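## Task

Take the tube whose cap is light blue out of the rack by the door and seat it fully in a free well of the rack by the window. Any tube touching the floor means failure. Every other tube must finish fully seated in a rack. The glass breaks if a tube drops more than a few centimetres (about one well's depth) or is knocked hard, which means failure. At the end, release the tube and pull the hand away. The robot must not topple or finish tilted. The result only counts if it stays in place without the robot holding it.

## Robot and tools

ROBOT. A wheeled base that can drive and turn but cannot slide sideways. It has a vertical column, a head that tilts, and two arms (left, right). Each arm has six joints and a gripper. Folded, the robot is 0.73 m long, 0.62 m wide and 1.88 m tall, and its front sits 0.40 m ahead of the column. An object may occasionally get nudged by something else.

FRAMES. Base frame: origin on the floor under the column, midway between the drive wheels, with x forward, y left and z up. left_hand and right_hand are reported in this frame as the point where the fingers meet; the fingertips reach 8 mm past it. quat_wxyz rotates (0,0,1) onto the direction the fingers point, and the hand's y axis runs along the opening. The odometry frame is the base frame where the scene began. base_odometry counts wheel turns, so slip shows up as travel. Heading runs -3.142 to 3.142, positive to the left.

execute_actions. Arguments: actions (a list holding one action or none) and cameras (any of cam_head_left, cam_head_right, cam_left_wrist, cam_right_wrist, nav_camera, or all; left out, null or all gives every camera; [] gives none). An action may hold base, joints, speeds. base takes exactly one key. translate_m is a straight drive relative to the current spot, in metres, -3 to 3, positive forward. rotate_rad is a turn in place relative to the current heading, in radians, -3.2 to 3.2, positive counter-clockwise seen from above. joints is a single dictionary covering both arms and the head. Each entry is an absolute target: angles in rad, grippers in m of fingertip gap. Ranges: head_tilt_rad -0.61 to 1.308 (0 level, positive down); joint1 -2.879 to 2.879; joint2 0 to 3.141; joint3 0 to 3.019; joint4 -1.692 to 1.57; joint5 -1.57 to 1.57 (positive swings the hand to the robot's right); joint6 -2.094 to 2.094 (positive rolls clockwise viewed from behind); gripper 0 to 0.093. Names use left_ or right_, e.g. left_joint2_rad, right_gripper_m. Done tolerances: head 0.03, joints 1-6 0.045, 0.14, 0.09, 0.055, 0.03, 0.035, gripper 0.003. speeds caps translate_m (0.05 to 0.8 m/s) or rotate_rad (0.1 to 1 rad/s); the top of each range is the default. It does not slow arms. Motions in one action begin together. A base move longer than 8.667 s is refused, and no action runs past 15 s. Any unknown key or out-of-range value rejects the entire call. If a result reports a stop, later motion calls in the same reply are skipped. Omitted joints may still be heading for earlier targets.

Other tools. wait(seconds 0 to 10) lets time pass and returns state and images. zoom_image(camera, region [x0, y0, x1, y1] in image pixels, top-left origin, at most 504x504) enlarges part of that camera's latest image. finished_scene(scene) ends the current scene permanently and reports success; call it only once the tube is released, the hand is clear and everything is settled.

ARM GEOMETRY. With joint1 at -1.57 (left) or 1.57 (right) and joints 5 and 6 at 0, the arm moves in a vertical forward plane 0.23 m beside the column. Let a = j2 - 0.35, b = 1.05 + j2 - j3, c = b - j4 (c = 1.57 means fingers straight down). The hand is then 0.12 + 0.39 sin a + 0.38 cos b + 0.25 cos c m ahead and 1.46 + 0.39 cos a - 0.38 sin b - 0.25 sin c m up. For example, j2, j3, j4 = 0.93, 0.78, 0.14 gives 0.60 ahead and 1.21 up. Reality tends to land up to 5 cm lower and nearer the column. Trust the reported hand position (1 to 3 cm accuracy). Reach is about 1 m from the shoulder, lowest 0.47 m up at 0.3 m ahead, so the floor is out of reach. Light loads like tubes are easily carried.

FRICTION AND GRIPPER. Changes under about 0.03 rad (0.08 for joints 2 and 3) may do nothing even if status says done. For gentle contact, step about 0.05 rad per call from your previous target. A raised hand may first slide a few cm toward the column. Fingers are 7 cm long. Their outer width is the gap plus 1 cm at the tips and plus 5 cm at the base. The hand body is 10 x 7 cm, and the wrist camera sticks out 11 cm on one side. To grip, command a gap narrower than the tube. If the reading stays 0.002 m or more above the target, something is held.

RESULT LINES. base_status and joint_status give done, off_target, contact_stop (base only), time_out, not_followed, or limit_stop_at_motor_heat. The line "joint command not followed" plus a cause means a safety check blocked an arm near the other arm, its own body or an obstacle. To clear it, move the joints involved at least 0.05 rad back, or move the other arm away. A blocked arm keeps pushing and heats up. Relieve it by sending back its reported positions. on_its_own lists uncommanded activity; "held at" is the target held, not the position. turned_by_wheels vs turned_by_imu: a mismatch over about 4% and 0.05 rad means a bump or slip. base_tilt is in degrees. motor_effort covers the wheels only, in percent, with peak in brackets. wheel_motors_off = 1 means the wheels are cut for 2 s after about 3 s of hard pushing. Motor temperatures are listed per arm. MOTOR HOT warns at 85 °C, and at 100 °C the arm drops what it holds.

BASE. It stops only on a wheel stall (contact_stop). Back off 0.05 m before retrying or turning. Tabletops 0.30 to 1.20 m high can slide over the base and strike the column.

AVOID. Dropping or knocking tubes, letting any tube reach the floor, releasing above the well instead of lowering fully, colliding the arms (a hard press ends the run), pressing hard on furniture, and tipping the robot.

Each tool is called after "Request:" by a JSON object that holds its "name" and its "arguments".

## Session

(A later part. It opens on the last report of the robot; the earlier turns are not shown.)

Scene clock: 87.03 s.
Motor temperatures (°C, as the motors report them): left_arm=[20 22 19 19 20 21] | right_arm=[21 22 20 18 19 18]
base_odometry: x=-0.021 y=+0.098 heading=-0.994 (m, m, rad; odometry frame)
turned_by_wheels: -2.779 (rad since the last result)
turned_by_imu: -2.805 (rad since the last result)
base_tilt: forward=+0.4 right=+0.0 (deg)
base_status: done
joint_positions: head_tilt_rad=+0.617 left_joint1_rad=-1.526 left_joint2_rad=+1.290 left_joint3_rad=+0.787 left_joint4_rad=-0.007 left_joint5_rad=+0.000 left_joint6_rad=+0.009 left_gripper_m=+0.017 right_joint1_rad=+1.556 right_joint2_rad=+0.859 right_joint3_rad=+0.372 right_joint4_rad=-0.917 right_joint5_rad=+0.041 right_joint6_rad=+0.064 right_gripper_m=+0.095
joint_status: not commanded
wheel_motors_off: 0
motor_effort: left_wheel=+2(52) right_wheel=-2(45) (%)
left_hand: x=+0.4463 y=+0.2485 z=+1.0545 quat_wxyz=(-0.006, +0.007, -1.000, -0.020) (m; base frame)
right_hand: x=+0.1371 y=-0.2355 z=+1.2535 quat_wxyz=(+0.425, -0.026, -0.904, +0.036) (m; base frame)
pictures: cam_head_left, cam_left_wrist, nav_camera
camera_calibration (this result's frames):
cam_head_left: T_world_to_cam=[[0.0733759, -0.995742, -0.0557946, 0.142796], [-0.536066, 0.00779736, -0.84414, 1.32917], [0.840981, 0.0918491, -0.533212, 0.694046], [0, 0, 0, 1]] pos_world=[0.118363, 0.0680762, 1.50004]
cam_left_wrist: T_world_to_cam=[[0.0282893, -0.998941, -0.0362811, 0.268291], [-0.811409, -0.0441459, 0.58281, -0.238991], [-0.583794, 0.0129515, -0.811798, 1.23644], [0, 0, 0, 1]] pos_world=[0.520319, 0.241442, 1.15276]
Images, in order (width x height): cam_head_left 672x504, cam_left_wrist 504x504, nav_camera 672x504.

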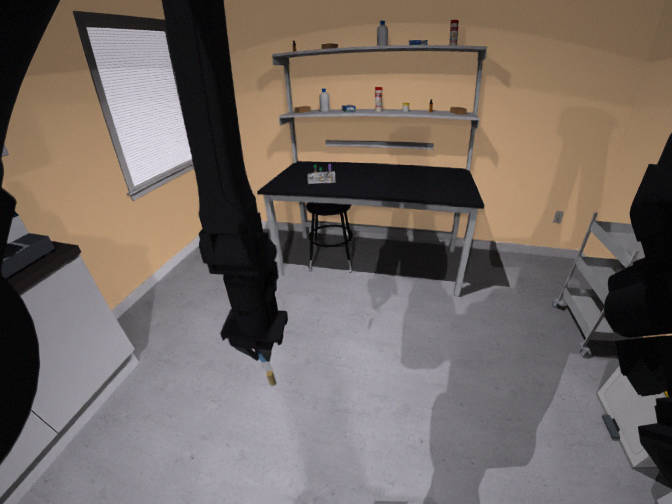

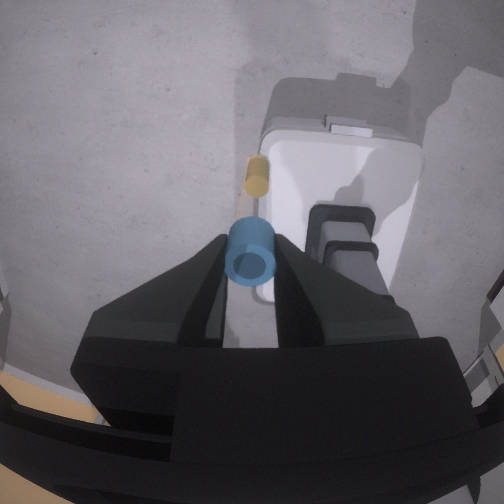

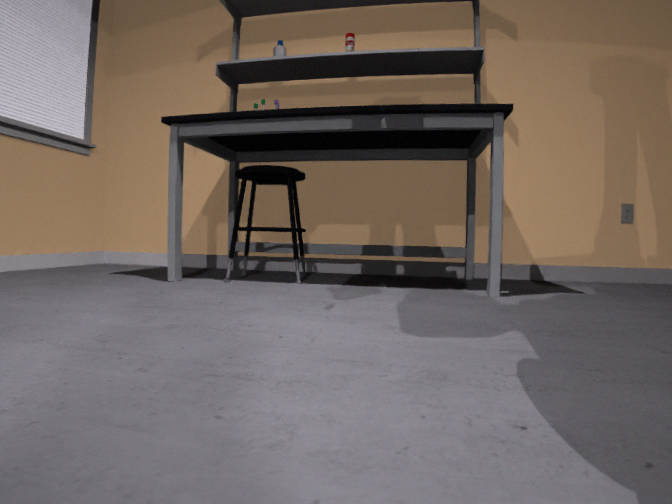

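Request:
{"name": "execute_actions", "arguments": {"actions": [{"base":{"rotate_rad":0.49},"speeds":{"rotate_rad":0.7}}], "cameras": []}}

Request:
{"name": "execute_actions", "arguments": {"actions": [{"base":{"translate_m":1.29},"speeds":{"translate_m":0.6}}], "cameras": []}}

Request:
{"name": "execute_actions", "arguments": {"actions": [{"base":{"rotate_rad":-0.99},"speeds":{"rotate_rad":0.7}}], "cameras": ["cam_head_left","nav_camera"]}}

Scene clock: 97.17 s.
Motor temperatures (°C, as the motors report them): left_arm=[20 22 19 19 20 21] | right_arm=[21 22 20 18 19 18]
base_odometry: x=-0.021 y=+0.098 heading=-0.504 (m, m, rad; odometry frame)
turned_by_wheels: +0.490 (rad since the last result)
turned_by_imu: +0.494 (rad since the last result)
base_tilt: forward=+0.5 right=+0.0 (deg)
base_status: done
joint_positions: head_tilt_rad=+0.617 left_joint1_rad=-1.525 left_joint2_rad=+1.290 left_joint3_rad=+0.787 left_joint4_rad=-0.007 left_joint5_rad=+0.000 left_joint6_rad=+0.009 left_gripper_m=+0.017 right_joint1_rad=+1.556 right_joint2_rad=+0.859 right_joint3_rad=+0.372 right_joint4_rad=-0.917 right_joint5_rad=+0.041 right_joint6_rad=+0.064 right_gripper_m=+0.095
joint_status: not commanded
wheel_motors_off: 0
motor_effort: left_wheel=-3(23) right_wheel=-1(22) (%)
left_hand: x=+0.4463 y=+0.2487 z=+1.0545 quat_wxyz=(-0.006, +0.007, -1.000, -0.020) (m; base frame)
right_hand: x=+0.1371 y=-0.2355 z=+1.2535 quat_wxyz=(+0.425, -0.026, -0.904, +0.036) (m; base frame)
pictures: none
No camera images: the call's "cameras" was empty. Leave "cameras" out to get every camera's image.

Scene clock: 101.00 s.
Motor temperatures (°C, as the motors report them): left_arm=[20 22 19 19 20 21] | right_arm=[21 22 20 18 19 18]
base_odometry: x=+1.108 y=-0.526 heading=-0.506 (m, m, rad; odometry frame)
turned_by_wheels: -0.001 (rad since the last result)
turned_by_imu: -0.002 (rad since the last result)
base_tilt: forward=+0.5 right=+0.0 (deg)
base_status: done
joint_positions: head_tilt_rad=+0.617 left_joint1_rad=-1.525 left_joint2_rad=+1.290 left_joint3_rad=+0.788 left_joint4_rad=-0.007 left_joint5_rad=+0.000 left_joint6_rad=+0.009 left_gripper_m=+0.017 right_joint1_rad=+1.556 right_joint2_rad=+0.859 right_joint3_rad=+0.373 right_joint4_rad=-0.917 right_joint5_rad=+0.041 right_joint6_rad=+0.064 right_gripper_m=+0.095
joint_status: not commanded
wheel_motors_off: 0
motor_effort: left_wheel=-2(49) right_wheel=+3(64) (%)
left_hand: x=+0.4465 y=+0.2487 z=+1.0545 quat_wxyz=(-0.007, +0.007, -1.000, -0.020) (m; base frame)
right_hand: x=+0.1381 y=-0.2356 z=+1.2532 quat_wxyz=(+0.424, -0.026, -0.904, +0.036) (m; base frame)
pictures: none
No camera images: the call's "cameras" was empty. Leave "cameras" out to get every camera's image.

Scene clock: 103.43 s.
Motor temperatures (°C, as the motors report them): left_arm=[20 22 19 19 20 21] | right_arm=[21 23 20 18 19 18]
base_odometry: x=+1.108 y=-0.526 heading=-1.495 (m, m, rad; odometry frame)
turned_by_wheels: -0.989 (rad since the last result)
turned_by_imu: -0.997 (rad since the last result)
base_tilt: forward=+0.4 right=+0.0 (deg)
base_status: done
joint_positions: head_tilt_rad=+0.617 left_joint1_rad=-1.525 left_joint2_rad=+1.290 left_joint3_rad=+0.788 left_joint4_rad=-0.007 left_joint5_rad=+0.000 left_joint6_rad=+0.009 left_gripper_m=+0.017 right_joint1_rad=+1.556 right_joint2_rad=+0.859 right_joint3_rad=+0.373 right_joint4_rad=-0.917 right_joint5_rad=+0.041 right_joint6_rad=+0.064 right_gripper_m=+0.095
joint_status: not commanded
wheel_motors_off: 0
motor_effort: left_wheel=+3(37) right_wheel=-2(49) (%)
left_hand: x=+0.4465 y=+0.2487 z=+1.0545 quat_wxyz=(-0.007, +0.007, -1.000, -0.020) (m; base frame)
right_hand: x=+0.1381 y=-0.2356 z=+1.2532 quat_wxyz=(+0.424, -0.026, -0.904, +0.036) (m; base frame)
pictures: cam_head_left, nav_camera
camera_calibration (this result's frames):
cam_head_left: T_world_to_cam=[[0.0733845, -0.995742, -0.0557832, 0.142778], [-0.535935, 0.00779736, -0.844223, 1.32929], [0.841064, 0.0918491, -0.533081, 0.69384], [0, 0, 0, 1]] pos_world=[0.11837, 0.0680762, 1.50005]
Images, in order (width x height): cam_head_left 672x504, nav_camera 672x504.

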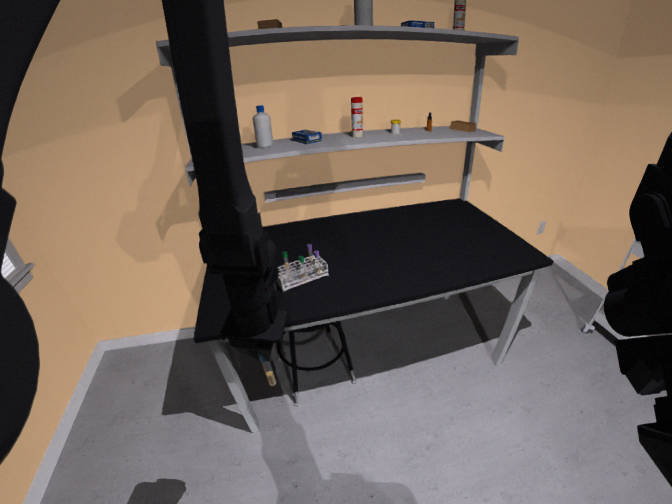

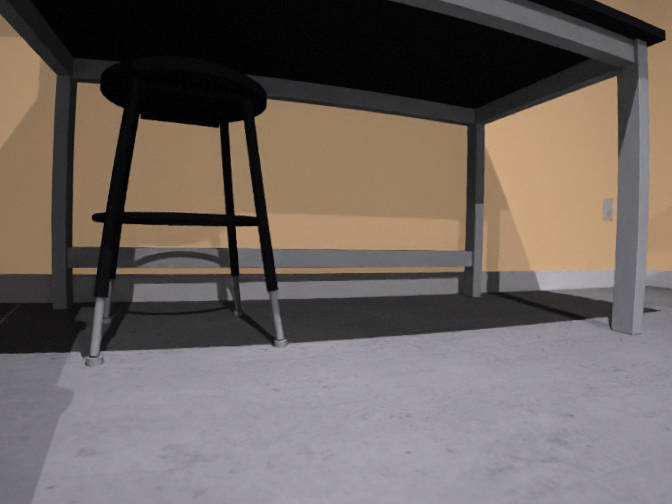

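Request:
{"name": "execute_actions", "arguments": {"actions": [{"base":{"rotate_rad":0.05}}], "cameras": []}}

Request:
{"name": "execute_actions", "arguments": {"actions": [{"base":{"translate_m":0.5},"joints":{"head_tilt_rad":0.9},"speeds":{"translate_m":0.4}}], "cameras": ["cam_head_left","cam_left_wrist"]}}

Scene clock: 109.17 s.
Motor temperatures (°C, as the motors report them): left_arm=[20 22 19 19 20 21] | right_arm=[21 23 20 18 19 18]
base_odometry: x=+1.108 y=-0.526 heading=-1.446 (m, m, rad; odometry frame)
turned_by_wheels: +0.049 (rad since the last result)
turned_by_imu: +0.049 (rad since the last result)
base_tilt: forward=+0.4 right=+0.0 (deg)
base_status: done
joint_positions: head_tilt_rad=+0.617 left_joint1_rad=-1.525 left_joint2_rad=+1.290 left_joint3_rad=+0.788 left_joint4_rad=-0.007 left_joint5_rad=+0.000 left_joint6_rad=+0.009 left_gripper_m=+0.017 right_joint1_rad=+1.556 right_joint2_rad=+0.859 right_joint3_rad=+0.373 right_joint4_rad=-0.917 right_joint5_rad=+0.041 right_joint6_rad=+0.064 right_gripper_m=+0.095
joint_status: not commanded
wheel_motors_off: 0
motor_effort: left_wheel=-4(18) right_wheel=+4(20) (%)
left_hand: x=+0.4465 y=+0.2489 z=+1.0545 quat_wxyz=(-0.007, +0.007, -1.000, -0.020) (m; base frame)
right_hand: x=+0.1381 y=-0.2356 z=+1.2532 quat_wxyz=(+0.424, -0.026, -0.904, +0.036) (m; base frame)
pictures: none
No camera images: the call's "cameras" was empty. Leave "cameras" out to get every camera's image.

Scene clock: 111.77 s.
Motor temperatures (°C, as the motors report them): left_arm=[20 22 19 19 20 21] | right_arm=[21 23 20 18 19 18]
base_odometry: x=+1.170 y=-1.022 heading=-1.447 (m, m, rad; odometry frame)
turned_by_wheels: -0.002 (rad since the last result)
turned_by_imu: -0.002 (rad since the last result)
base_tilt: forward=+0.4 right=+0.1 (deg)
base_status: done
joint_positions: head_tilt_rad=+0.902 left_joint1_rad=-1.525 left_joint2_rad=+1.290 left_joint3_rad=+0.789 left_joint4_rad=-0.007 left_joint5_rad=+0.000 left_joint6_rad=+0.009 left_gripper_m=+0.017 right_joint1_rad=+1.556 right_joint2_rad=+0.859 right_joint3_rad=+0.373 right_joint4_rad=-0.917 right_joint5_rad=+0.041 right_joint6_rad=+0.064 right_gripper_m=+0.095
joint_status: all done
wheel_motors_off: 0
motor_effort: left_wheel=-1(52) right_wheel=+2(60) (%)
left_hand: x=+0.4475 y=+0.2489 z=+1.0545 quat_wxyz=(-0.007, +0.007, -1.000, -0.020) (m; base frame)
right_hand: x=+0.1381 y=-0.2356 z=+1.2532 quat_wxyz=(+0.424, -0.026, -0.904, +0.036) (m; base frame)
pictures: cam_head_left, cam_left_wrist
camera_calibration (this result's frames):
cam_head_left: T_world_to_cam=[[0.0547701, -0.995742, -0.0741437, 0.171984], [-0.751412, 0.00779736, -0.659788, 1.05603], [0.657557, 0.0918491, -0.747786, 1.03366], [0, 0, 0, 1]] pos_world=[0.104403, 0.0680762, 1.48246]
cam_left_wrist: T_world_to_cam=[[0.028665, -0.998907, -0.0369302, 0.269197], [-0.812504, -0.0448044, 0.581231, -0.235711], [-0.58225, 0.0133449, -0.8129, 1.23753], [0, 0, 0, 1]] pos_world=[0.521322, 0.241827, 1.15294]
Images, in order (width x height): cam_head_left 672x504, cam_left_wrist 504x504.

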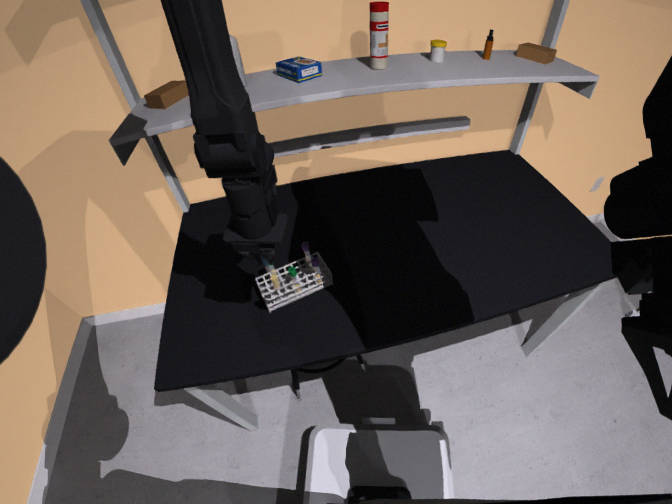

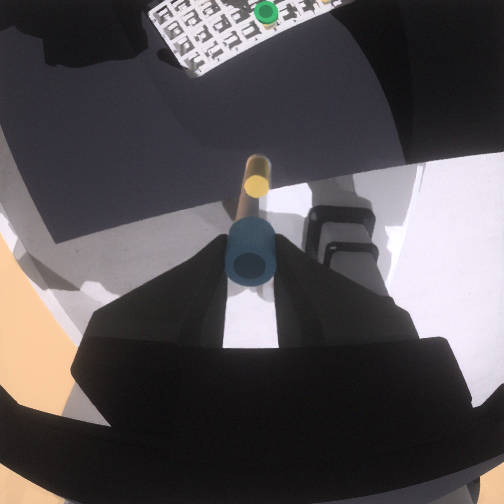

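Request:
{"name": "execute_actions", "arguments": {"actions": [{"joints":{"left_joint2_rad":1.35,"left_joint3_rad":1.046,"left_joint4_rad":-0.216}}], "cameras": ["cam_left_wrist"]}}

Scene clock: 115.10 s.
Motor temperatures (°C, as the motors report them): left_arm=[20 22 19 19 20 21] | right_arm=[21 23 20 18 19 18]
base_odometry: x=+1.170 y=-1.022 heading=-1.447 (m, m, rad; odometry frame)
turned_by_wheels: +0.000 (rad since the last result)
turned_by_imu: -0.001 (rad since the last result)
base_tilt: forward=+0.5 right=+0.0 (deg)
base_status: not commanded
joint_positions: head_tilt_rad=+0.902 left_joint1_rad=-1.525 left_joint2_rad=+1.347 left_joint3_rad=+1.052 left_joint4_rad=-0.209 left_joint5_rad=+0.000 left_joint6_rad=+0.009 left_gripper_m=+0.017 right_joint1_rad=+1.556 right_joint2_rad=+0.859 right_joint3_rad=+0.373 right_joint4_rad=-0.917 right_joint5_rad=+0.041 right_joint6_rad=+0.064 right_gripper_m=+0.095
joint_status: all done
wheel_motors_off: 0
motor_effort: left_wheel=-3(4) right_wheel=+2(3) (%)
left_hand: x=+0.5386 y=+0.2513 z=+1.0465 quat_wxyz=(-0.009, +0.007, -1.000, -0.020) (m; base frame)
right_hand: x=+0.1381 y=-0.2356 z=+1.2532 quat_wxyz=(+0.424, -0.026, -0.904, +0.036) (m; base frame)
pictures: cam_left_wrist
camera_calibration (this result's frames):
cam_left_wrist: T_world_to_cam=[[0.0286532, -0.998908, -0.0369062, 0.26868], [-0.814941, -0.0447245, 0.577816, -0.151975], [-0.578836, 0.0135201, -0.815332, 1.28469], [0, 0, 0, 1]] pos_world=[0.612073, 0.244221, 1.14517]
Images, in order (width x height): cam_left_wrist 504x504.

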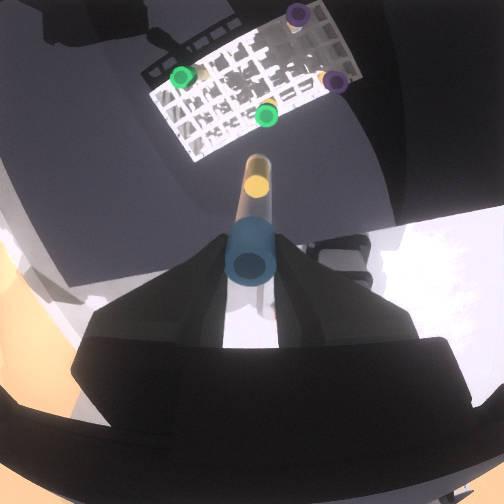

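Request:
{"name": "zoom_image", "arguments": {"camera": "cam_left_wrist", "region": [130, 0, 380, 250]}}

Region (130, 0, 380, 250) of cam_left_wrist's 504x504 image, scaled by 2.016, with more detail than that image has.

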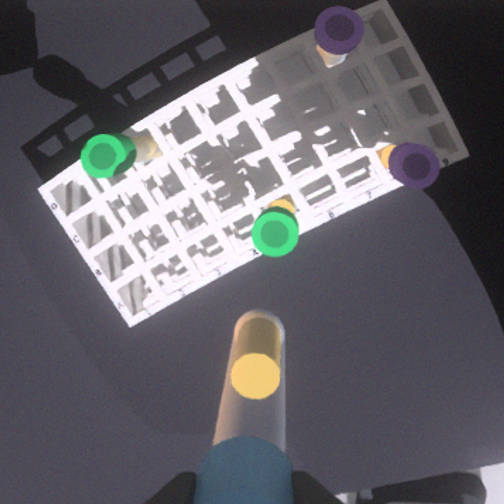

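Request:
{"name": "execute_actions", "arguments": {"actions": [{"base":{"rotate_rad":0.14},"joints":{"left_joint1_rad":-1.57},"speeds":{"rotate_rad":0.4}}], "cameras": ["cam_left_wrist","cam_head_left"]}}

Scene clock: 131.33 s.
Motor temperatures (°C, as the motors report them): left_arm=[20 23 19 19 20 21] | right_arm=[21 23 20 18 19 18]
base_odometry: x=+1.170 y=-1.023 heading=-1.309 (m, m, rad; odometry frame)
turned_by_wheels: +0.138 (rad since the last result)
turned_by_imu: +0.135 (rad since the last result)
base_tilt: forward=+0.4 right=+0.0 (deg)
base_status: done
joint_positions: head_tilt_rad=+0.902 left_joint1_rad=-1.572 left_joint2_rad=+1.347 left_joint3_rad=+1.052 left_joint4_rad=-0.210 left_joint5_rad=+0.000 left_joint6_rad=+0.009 left_gripper_m=+0.017 right_joint1_rad=+1.556 right_joint2_rad=+0.859 right_joint3_rad=+0.373 right_joint4_rad=-0.917 right_joint5_rad=+0.041 right_joint6_rad=+0.064 right_gripper_m=+0.095
joint_status: all done
wheel_motors_off: 0
motor_effort: left_wheel=-1(52) right_wheel=+2(45) (%)
left_hand: x=+0.5388 y=+0.2237 z=+1.0459 quat_wxyz=(-0.009, -0.005, -1.000, +0.001) (m; base frame)
right_hand: x=+0.1381 y=-0.2356 z=+1.2532 quat_wxyz=(+0.424, -0.026, -0.904, +0.036) (m; base frame)
pictures: cam_head_left, cam_left_wrist
camera_calibration (this result's frames):
cam_head_left: T_world_to_cam=[[0.0547701, -0.995742, -0.0741437, 0.171984], [-0.751412, 0.00779736, -0.659788, 1.05603], [0.657557, 0.0918491, -0.747785, 1.03366], [0, 0, 0, 1]] pos_world=[0.104403, 0.0680762, 1.48246]
cam_left_wrist: T_world_to_cam=[[0.00501261, -0.999979, 0.00403982, 0.211186], [-0.815049, -0.00174493, 0.57939, -0.164027], [-0.579371, -0.00619691, -0.81504, 1.2891], [0, 0, 0, 1]] pos_world=[0.612116, 0.218884, 1.14485]
Images, in order (width x height): cam_head_left 672x504, cam_left_wrist 504x504.

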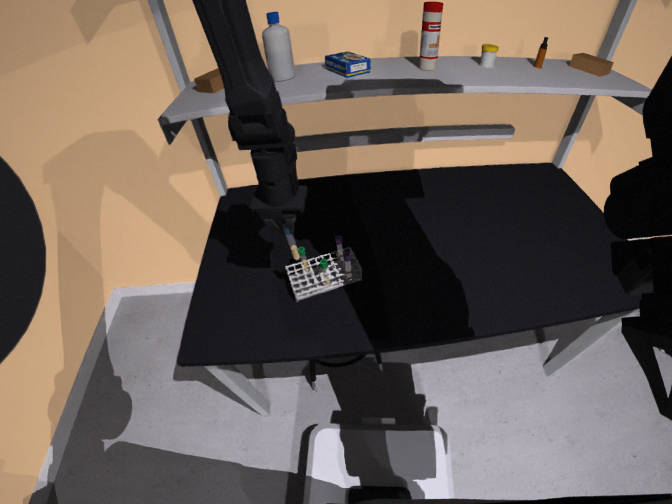

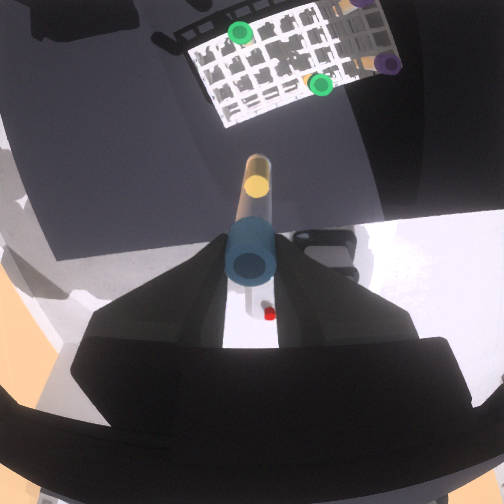

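Request:
{"name": "execute_actions", "arguments": {"actions": [{"joints":{"left_joint2_rad":1.53,"left_joint3_rad":1.26,"left_joint4_rad":-0.25}}], "cameras": ["cam_left_wrist"]}}

Scene clock: 134.77 s.
Motor temperatures (°C, as the motors report them): left_arm=[20 23 19 19 20 21] | right_arm=[21 23 20 18 19 18]
base_odometry: x=+1.170 y=-1.023 heading=-1.309 (m, m, rad; odometry frame)
turned_by_wheels: +0.000 (rad since the last result)
turned_by_imu: -0.001 (rad since the last result)
base_tilt: forward=+0.4 right=+0.0 (deg)
base_status: not commanded
joint_positions: head_tilt_rad=+0.902 left_joint1_rad=-1.572 left_joint2_rad=+1.526 left_joint3_rad=+1.247 left_joint4_rad=-0.248 left_joint5_rad=+0.000 left_joint6_rad=+0.009 left_gripper_m=+0.017 right_joint1_rad=+1.556 right_joint2_rad=+0.859 right_joint3_rad=+0.373 right_joint4_rad=-0.917 right_joint5_rad=+0.041 right_joint6_rad=+0.064 right_gripper_m=+0.095
joint_status: all done
wheel_motors_off: 0
motor_effort: left_wheel=-3(3) right_wheel=+0(2) (%)
left_hand: x=+0.5715 y=+0.2236 z=+0.9864 quat_wxyz=(+0.001, -0.005, -1.000, +0.001) (m; base frame)
right_hand: x=+0.1381 y=-0.2356 z=+1.2532 quat_wxyz=(+0.424, -0.026, -0.904, +0.036) (m; base frame)
pictures: cam_left_wrist
camera_calibration (this result's frames):
cam_left_wrist: T_world_to_cam=[[0.00507188, -0.999979, 0.00391725, 0.211255], [-0.802486, -0.00173285, 0.596668, -0.12709], [-0.596649, -0.00616976, -0.802479, 1.25705], [0, 0, 0, 1]] pos_world=[0.646959, 0.218786, 1.08376]
Images, in order (width x height): cam_left_wrist 504x504.

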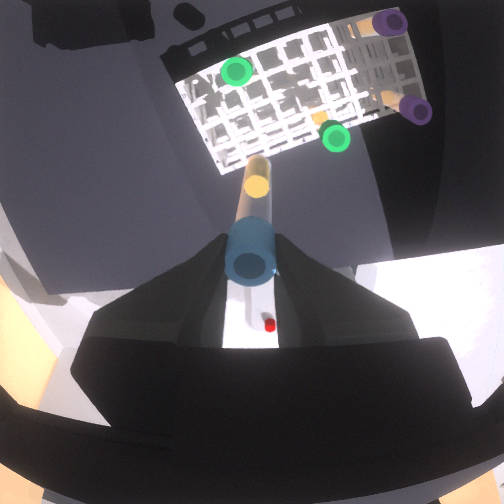

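Request:
{"name": "execute_actions", "arguments": {"actions": [{"joints":{"left_joint2_rad":1.65,"left_joint3_rad":1.37,"left_joint4_rad":-0.236}}], "cameras": ["cam_left_wrist","cam_head_left"]}}

Scene clock: 143.23 s.
Motor temperatures (°C, as the motors report them): left_arm=[20 23 19 19 20 21] | right_arm=[21 23 20 18 19 18]
base_odometry: x=+1.170 y=-1.023 heading=-1.309 (m, m, rad; odometry frame)
turned_by_wheels: +0.000 (rad since the last result)
turned_by_imu: -0.001 (rad since the last result)
base_tilt: forward=+0.5 right=+0.0 (deg)
base_status: not commanded
joint_positions: head_tilt_rad=+0.902 left_joint1_rad=-1.572 left_joint2_rad=+1.636 left_joint3_rad=+1.367 left_joint4_rad=-0.238 left_joint5_rad=+0.000 left_joint6_rad=+0.009 left_gripper_m=+0.017 right_joint1_rad=+1.556 right_joint2_rad=+0.859 right_joint3_rad=+0.373 right_joint4_rad=-0.917 right_joint5_rad=+0.041 right_joint6_rad=+0.064 right_gripper_m=+0.095
joint_status: all done
wheel_motors_off: 0
motor_effort: left_wheel=-3(3) right_wheel=+1(3) (%)
left_hand: x=+0.5937 y=+0.2235 z=+0.9472 quat_wxyz=(-0.008, -0.005, -1.000, +0.001) (m; base frame)
right_hand: x=+0.1381 y=-0.2356 z=+1.2532 quat_wxyz=(+0.424, -0.026, -0.904, +0.036) (m; base frame)
pictures: cam_head_left, cam_left_wrist
camera_calibration (this result's frames):
cam_head_left: T_world_to_cam=[[0.0547701, -0.995742, -0.0741437, 0.171984], [-0.751412, 0.00779736, -0.659787, 1.05603], [0.657556, 0.0918491, -0.747786, 1.03366], [0, 0, 0, 1]] pos_world=[0.104403, 0.0680762, 1.48246]
cam_left_wrist: T_world_to_cam=[[0.00501909, -0.999979, 0.00402675, 0.211161], [-0.81372, -0.00174361, 0.581254, -0.0645637], [-0.581235, -0.00619401, -0.813712, 1.24032], [0, 0, 0, 1]] pos_world=[0.667319, 0.218726, 1.04594]
Images, in order (width x height): cam_head_left 672x504, cam_left_wrist 504x504.

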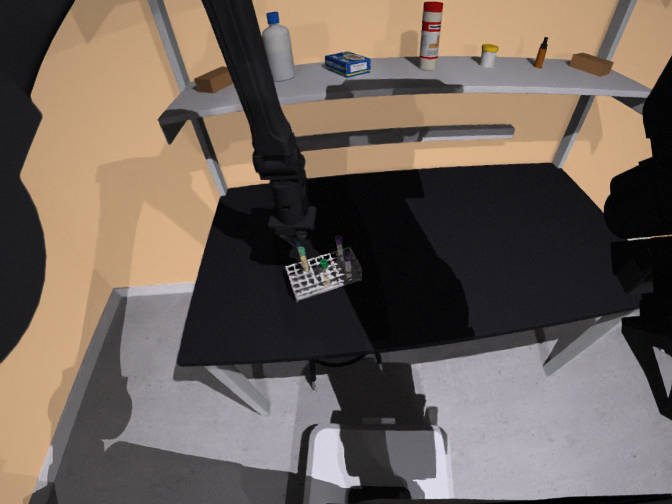

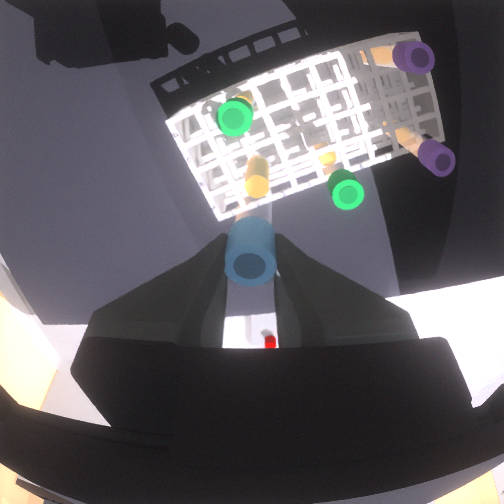

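Request:
{"name": "zoom_image", "arguments": {"camera": "cam_left_wrist", "region": [150, 80, 350, 240]}}

Region (150, 80, 350, 240) of cam_left_wrist's 504x504 image, scaled by 2.520, with more detail than that image has; it fills the top 403 rows of this view, and the rest is white.

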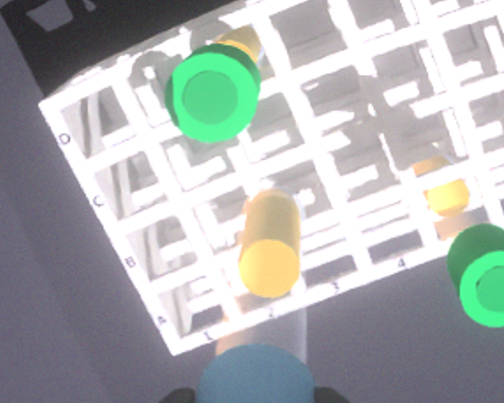

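Request:
{"name": "execute_actions", "arguments": {"actions": [{"joints":{"left_joint2_rad":1.73,"left_joint3_rad":1.445,"left_joint4_rad":-0.242}}], "cameras": ["cam_left_wrist","cam_head_left"]}}

Scene clock: 181.97 s.
Motor temperatures (°C, as the motors report them): left_arm=[20 24 19 19 20 21] | right_arm=[21 23 20 18 19 18]
base_odometry: x=+1.170 y=-1.023 heading=-1.309 (m, m, rad; odometry frame)
turned_by_wheels: +0.000 (rad since the last result)
turned_by_imu: -0.001 (rad since the last result)
base_tilt: forward=+0.5 right=+0.0 (deg)
base_status: not commanded
joint_positions: head_tilt_rad=+0.902 left_joint1_rad=-1.572 left_joint2_rad=+1.708 left_joint3_rad=+1.437 left_joint4_rad=-0.240 left_joint5_rad=+0.001 left_joint6_rad=+0.009 left_gripper_m=+0.017 right_joint1_rad=+1.556 right_joint2_rad=+0.859 right_joint3_rad=+0.373 right_joint4_rad=-0.917 right_joint5_rad=+0.041 right_joint6_rad=+0.064 right_gripper_m=+0.095
joint_status: all done
wheel_motors_off: 0
motor_effort: left_wheel=-3(4) right_wheel=+3(4) (%)
left_hand: x=+0.5985 y=+0.2234 z=+0.9202 quat_wxyz=(-0.006, -0.005, -1.000, +0.001) (m; base frame)
right_hand: x=+0.1377 y=-0.2356 z=+1.2533 quat_wxyz=(+0.424, -0.026, -0.904, +0.036) (m; base frame)
pictures: cam_head_left, cam_left_wrist
camera_calibration (this result's frames):
cam_head_left: T_world_to_cam=[[0.0547701, -0.995742, -0.0741437, 0.171984], [-0.751412, 0.00779736, -0.659787, 1.05603], [0.657556, 0.0918491, -0.747786, 1.03366], [0, 0, 0, 1]] pos_world=[0.104403, 0.0680762, 1.48246]
cam_left_wrist: T_world_to_cam=[[0.00502179, -0.999976, 0.00476562, 0.210396], [-0.811274, -0.00128778, 0.584665, -0.0496708], [-0.584645, -0.00680229, -0.811261, 1.22106], [0, 0, 0, 1]] pos_world=[0.672531, 0.218633, 1.01863]
Images, in order (width x height): cam_head_left 672x504, cam_left_wrist 504x504.

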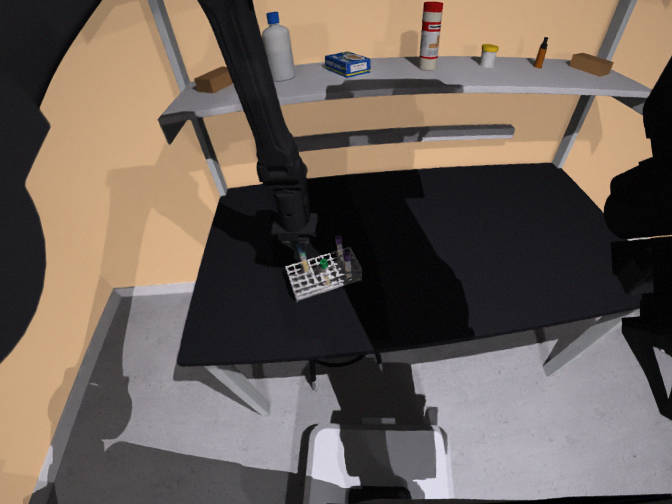

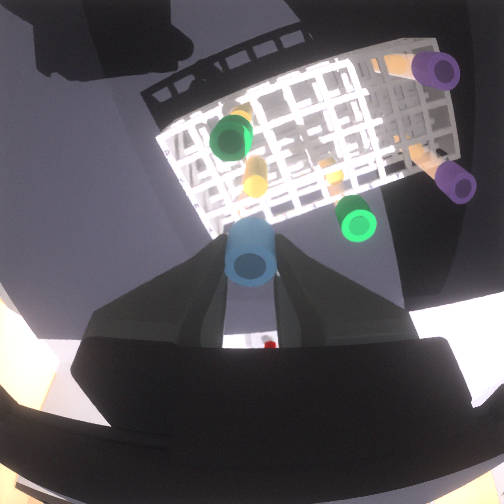

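Request:
{"name": "execute_actions", "arguments": {"actions": [{"joints":{"left_joint2_rad":1.82,"left_joint3_rad":1.52,"left_joint4_rad":-0.223}}], "cameras": ["cam_left_wrist","cam_head_left"]}}

Scene clock: 186.30 s.
Motor temperatures (°C, as the motors report them): left_arm=[20 24 19 19 20 21] | right_arm=[21 23 20 18 19 18]
base_odometry: x=+1.170 y=-1.023 heading=-1.309 (m, m, rad; odometry frame)
turned_by_wheels: +0.000 (rad since the last result)
turned_by_imu: -0.002 (rad since the last result)
base_tilt: forward=+0.4 right=+0.1 (deg)
base_status: not commanded
joint_positions: head_tilt_rad=+0.902 left_joint1_rad=-1.573 left_joint2_rad=+1.791 left_joint3_rad=+1.525 left_joint4_rad=-0.222 left_joint5_rad=+0.000 left_joint6_rad=+0.009 left_gripper_m=+0.017 right_joint1_rad=+1.556 right_joint2_rad=+0.859 right_joint3_rad=+0.372 right_joint4_rad=-0.917 right_joint5_rad=+0.041 right_joint6_rad=+0.064 right_gripper_m=+0.095
joint_status: all done
wheel_motors_off: 0
motor_effort: left_wheel=-3(4) right_wheel=+3(3) (%)
left_hand: x=+0.6118 y=+0.2232 z=+0.8896 quat_wxyz=(-0.018, -0.005, -1.000, +0.001) (m; base frame)
right_hand: x=+0.1375 y=-0.2356 z=+1.2534 quat_wxyz=(+0.425, -0.026, -0.904, +0.036) (m; base frame)
pictures: cam_head_left, cam_left_wrist
camera_calibration (this result's frames):
cam_head_left: T_world_to_cam=[[0.0547701, -0.995742, -0.0741437, 0.171984], [-0.751412, 0.00779736, -0.659787, 1.05603], [0.657556, 0.0918491, -0.747786, 1.03366], [0, 0, 0, 1]] pos_world=[0.104403, 0.0680762, 1.48246]
cam_left_wrist: T_world_to_cam=[[0.00477125, -0.999979, 0.00446991, 0.210688], [-0.82509, -0.00141125, 0.565, 0.00496527], [-0.564981, -0.00638383, -0.825079, 1.20421], [0, 0, 0, 1]] pos_world=[0.683446, 0.218378, 0.989818]
Images, in order (width x height): cam_head_left 672x504, cam_left_wrist 504x504.

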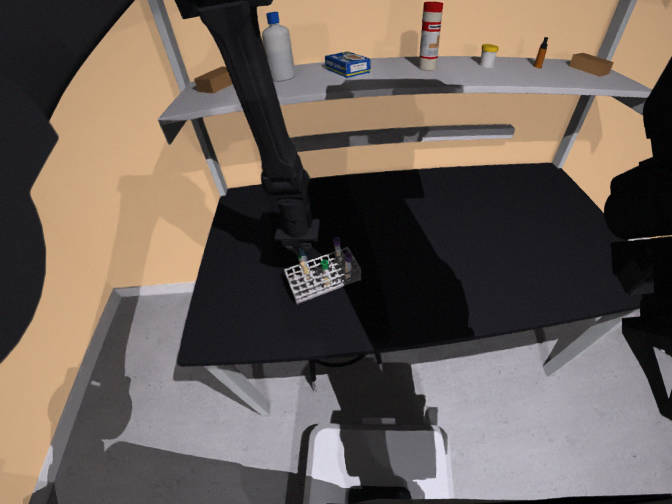

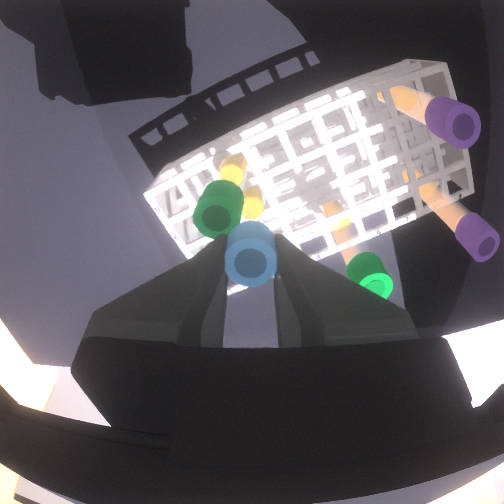

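Request:
{"name": "execute_actions", "arguments": {"actions": [{"joints":{"left_gripper_m":0.03}}], "cameras": []}}

Request:
{"name": "execute_actions", "arguments": {"actions": [{"joints":{"left_joint2_rad":1.53,"left_joint3_rad":1.26,"left_joint4_rad":-0.25}}], "cameras": ["cam_left_wrist","cam_head_left"]}}

Scene clock: 189.67 s.
Motor temperatures (°C, as the motors report them): left_arm=[20 24 19 19 20 21] | right_arm=[21 23 20 18 19 18]
base_odometry: x=+1.170 y=-1.023 heading=-1.309 (m, m, rad; odometry frame)
turned_by_wheels: +0.000 (rad since the last result)
turned_by_imu: -0.001 (rad since the last result)
base_tilt: forward=+0.4 right=+0.1 (deg)
base_status: not commanded
joint_positions: head_tilt_rad=+0.902 left_joint1_rad=-1.573 left_joint2_rad=+1.794 left_joint3_rad=+1.524 left_joint4_rad=-0.222 left_joint5_rad=+0.000 left_joint6_rad=+0.009 left_gripper_m=+0.030 right_joint1_rad=+1.556 right_joint2_rad=+0.859 right_joint3_rad=+0.372 right_joint4_rad=-0.917 right_joint5_rad=+0.041 right_joint6_rad=+0.064 right_gripper_m=+0.095
joint_status: all done
wheel_motors_off: 0
motor_effort: left_wheel=-3(3) right_wheel=+5(3) (%)
left_hand: x=+0.6090 y=+0.2232 z=+0.8877 quat_wxyz=(-0.016, -0.005, -1.000, +0.001) (m; base frame)
right_hand: x=+0.1375 y=-0.2356 z=+1.2534 quat_wxyz=(+0.425, -0.026, -0.904, +0.036) (m; base frame)
pictures: none
No camera images: the call's "cameras" was empty. Leave "cameras" out to get every camera's image.

Scene clock: 190.83 s.
Motor temperatures (°C, as the motors report them): left_arm=[20 24 19 19 20 21] | right_arm=[21 23 20 18 19 18]
base_odometry: x=+1.170 y=-1.023 heading=-1.309 (m, m, rad; odometry frame)
turned_by_wheels: +0.000 (rad since the last result)
turned_by_imu: +0.000 (rad since the last result)
base_tilt: forward=+0.5 right=+0.0 (deg)
base_status: not commanded
joint_positions: head_tilt_rad=+0.902 left_joint1_rad=-1.573 left_joint2_rad=+1.516 left_joint3_rad=+1.260 left_joint4_rad=-0.252 left_joint5_rad=+0.000 left_joint6_rad=+0.009 left_gripper_m=+0.030 right_joint1_rad=+1.556 right_joint2_rad=+0.859 right_joint3_rad=+0.372 right_joint4_rad=-0.917 right_joint5_rad=+0.041 right_joint6_rad=+0.064 right_gripper_m=+0.095
joint_status: all done
wheel_motors_off: 0
motor_effort: left_wheel=-3(4) right_wheel=+5(2) (%)
left_hand: x=+0.5827 y=+0.2233 z=+0.9920 quat_wxyz=(-0.007, -0.005, -1.000, +0.001) (m; base frame)
right_hand: x=+0.1375 y=-0.2356 z=+1.2534 quat_wxyz=(+0.425, -0.026, -0.904, +0.036) (m; base frame)
pictures: cam_head_left, cam_left_wrist
camera_calibration (this result's frames):
cam_head_left: T_world_to_cam=[[0.0547701, -0.995742, -0.0741437, 0.171983], [-0.751412, 0.00779736, -0.659788, 1.05603], [0.657557, 0.0918491, -0.747785, 1.03366], [0, 0, 0, 1]] pos_world=[0.104403, 0.0680762, 1.48246]
cam_left_wrist: T_world_to_cam=[[0.00483158, -0.999979, 0.00435057, 0.210636], [-0.813055, -0.00139553, 0.582185, -0.100989], [-0.582167, -0.00635013, -0.813044, 1.27025], [0, 0, 0, 1]] pos_world=[0.656371, 0.218557, 1.09065]
Images, in order (width x height): cam_head_left 672x504, cam_left_wrist 504x504.

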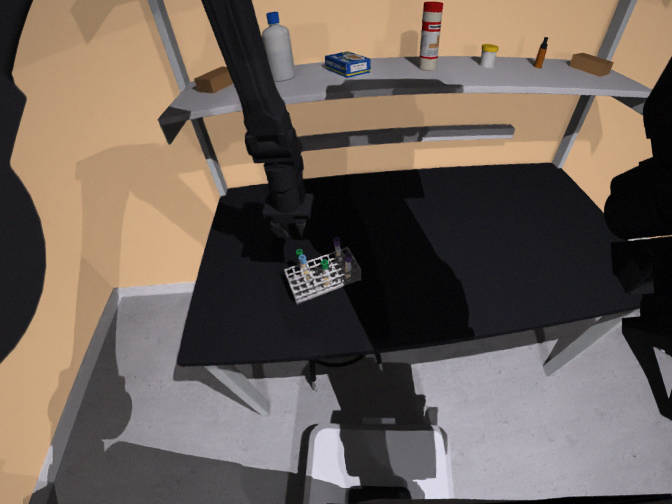

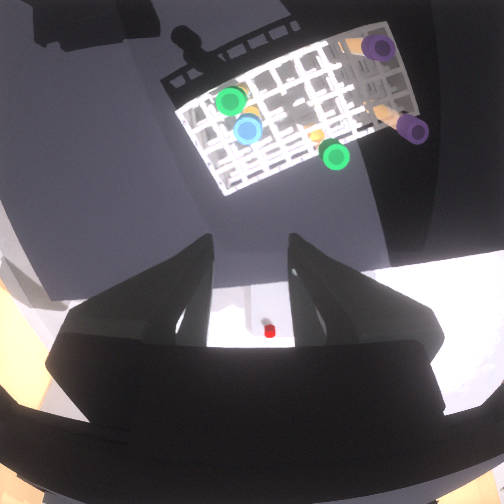

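Request:
{"name": "zoom_image", "arguments": {"camera": "cam_head_left", "region": [260, 220, 390, 320]}}

Region (260, 220, 390, 320) of cam_head_left's 672x504 image, scaled by 3.877, with more detail than that image has; it fills the top 388 rows of this view, and the rest is white.

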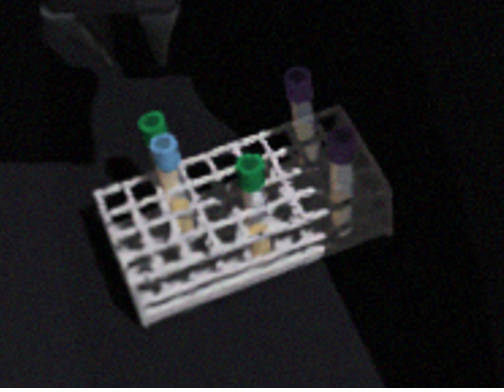

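Looks seated. Fold the arm and back away.

Request:
{"name": "execute_actions", "arguments": {"actions": [{"base":{"translate_m":-0.3},"joints":{"left_joint1_rad":-1.57,"left_joint2_rad":0.874,"left_joint3_rad":0.374,"left_joint4_rad":-0.921,"left_gripper_m":0.09}}], "cameras": []}}

Request:
{"name": "finished_scene", "arguments": {"scene": 1}}

Scene clock: 195.60 s.
Motor temperatures (°C, as the motors report them): left_arm=[20 24 19 19 20 21] | right_arm=[21 23 20 18 19 18]
base_odometry: x=+1.092 y=-0.733 heading=-1.308 (m, m, rad; odometry frame)
turned_by_wheels: +0.001 (rad since the last result)
turned_by_imu: +0.000 (rad since the last result)
base_tilt: forward=+0.4 right=+0.0 (deg)
base_status: done
joint_positions: head_tilt_rad=+0.902 left_joint1_rad=-1.573 left_joint2_rad=+0.888 left_joint3_rad=+0.368 left_joint4_rad=-0.922 left_joint5_rad=+0.000 left_joint6_rad=+0.009 left_gripper_m=+0.090 right_joint1_rad=+1.556 right_joint2_rad=+0.859 right_joint3_rad=+0.370 right_joint4_rad=-0.917 right_joint5_rad=+0.041 right_joint6_rad=+0.064 right_gripper_m=+0.095
joint_status: all done
wheel_motors_off: 0
motor_effort: left_wheel=+1(82) right_wheel=-1(56) (%)
left_hand: x=+0.1280 y=+0.2242 z=+1.2550 quat_wxyz=(+0.444, -0.005, -0.896, +0.003) (m; base frame)
right_hand: x=+0.1361 y=-0.2355 z=+1.2539 quat_wxyz=(+0.426, -0.026, -0.904, +0.036) (m; base frame)
pictures: none
No camera images: the call's "cameras" was empty. Leave "cameras" out to get every camera's image.

The scene is finished: the task was done.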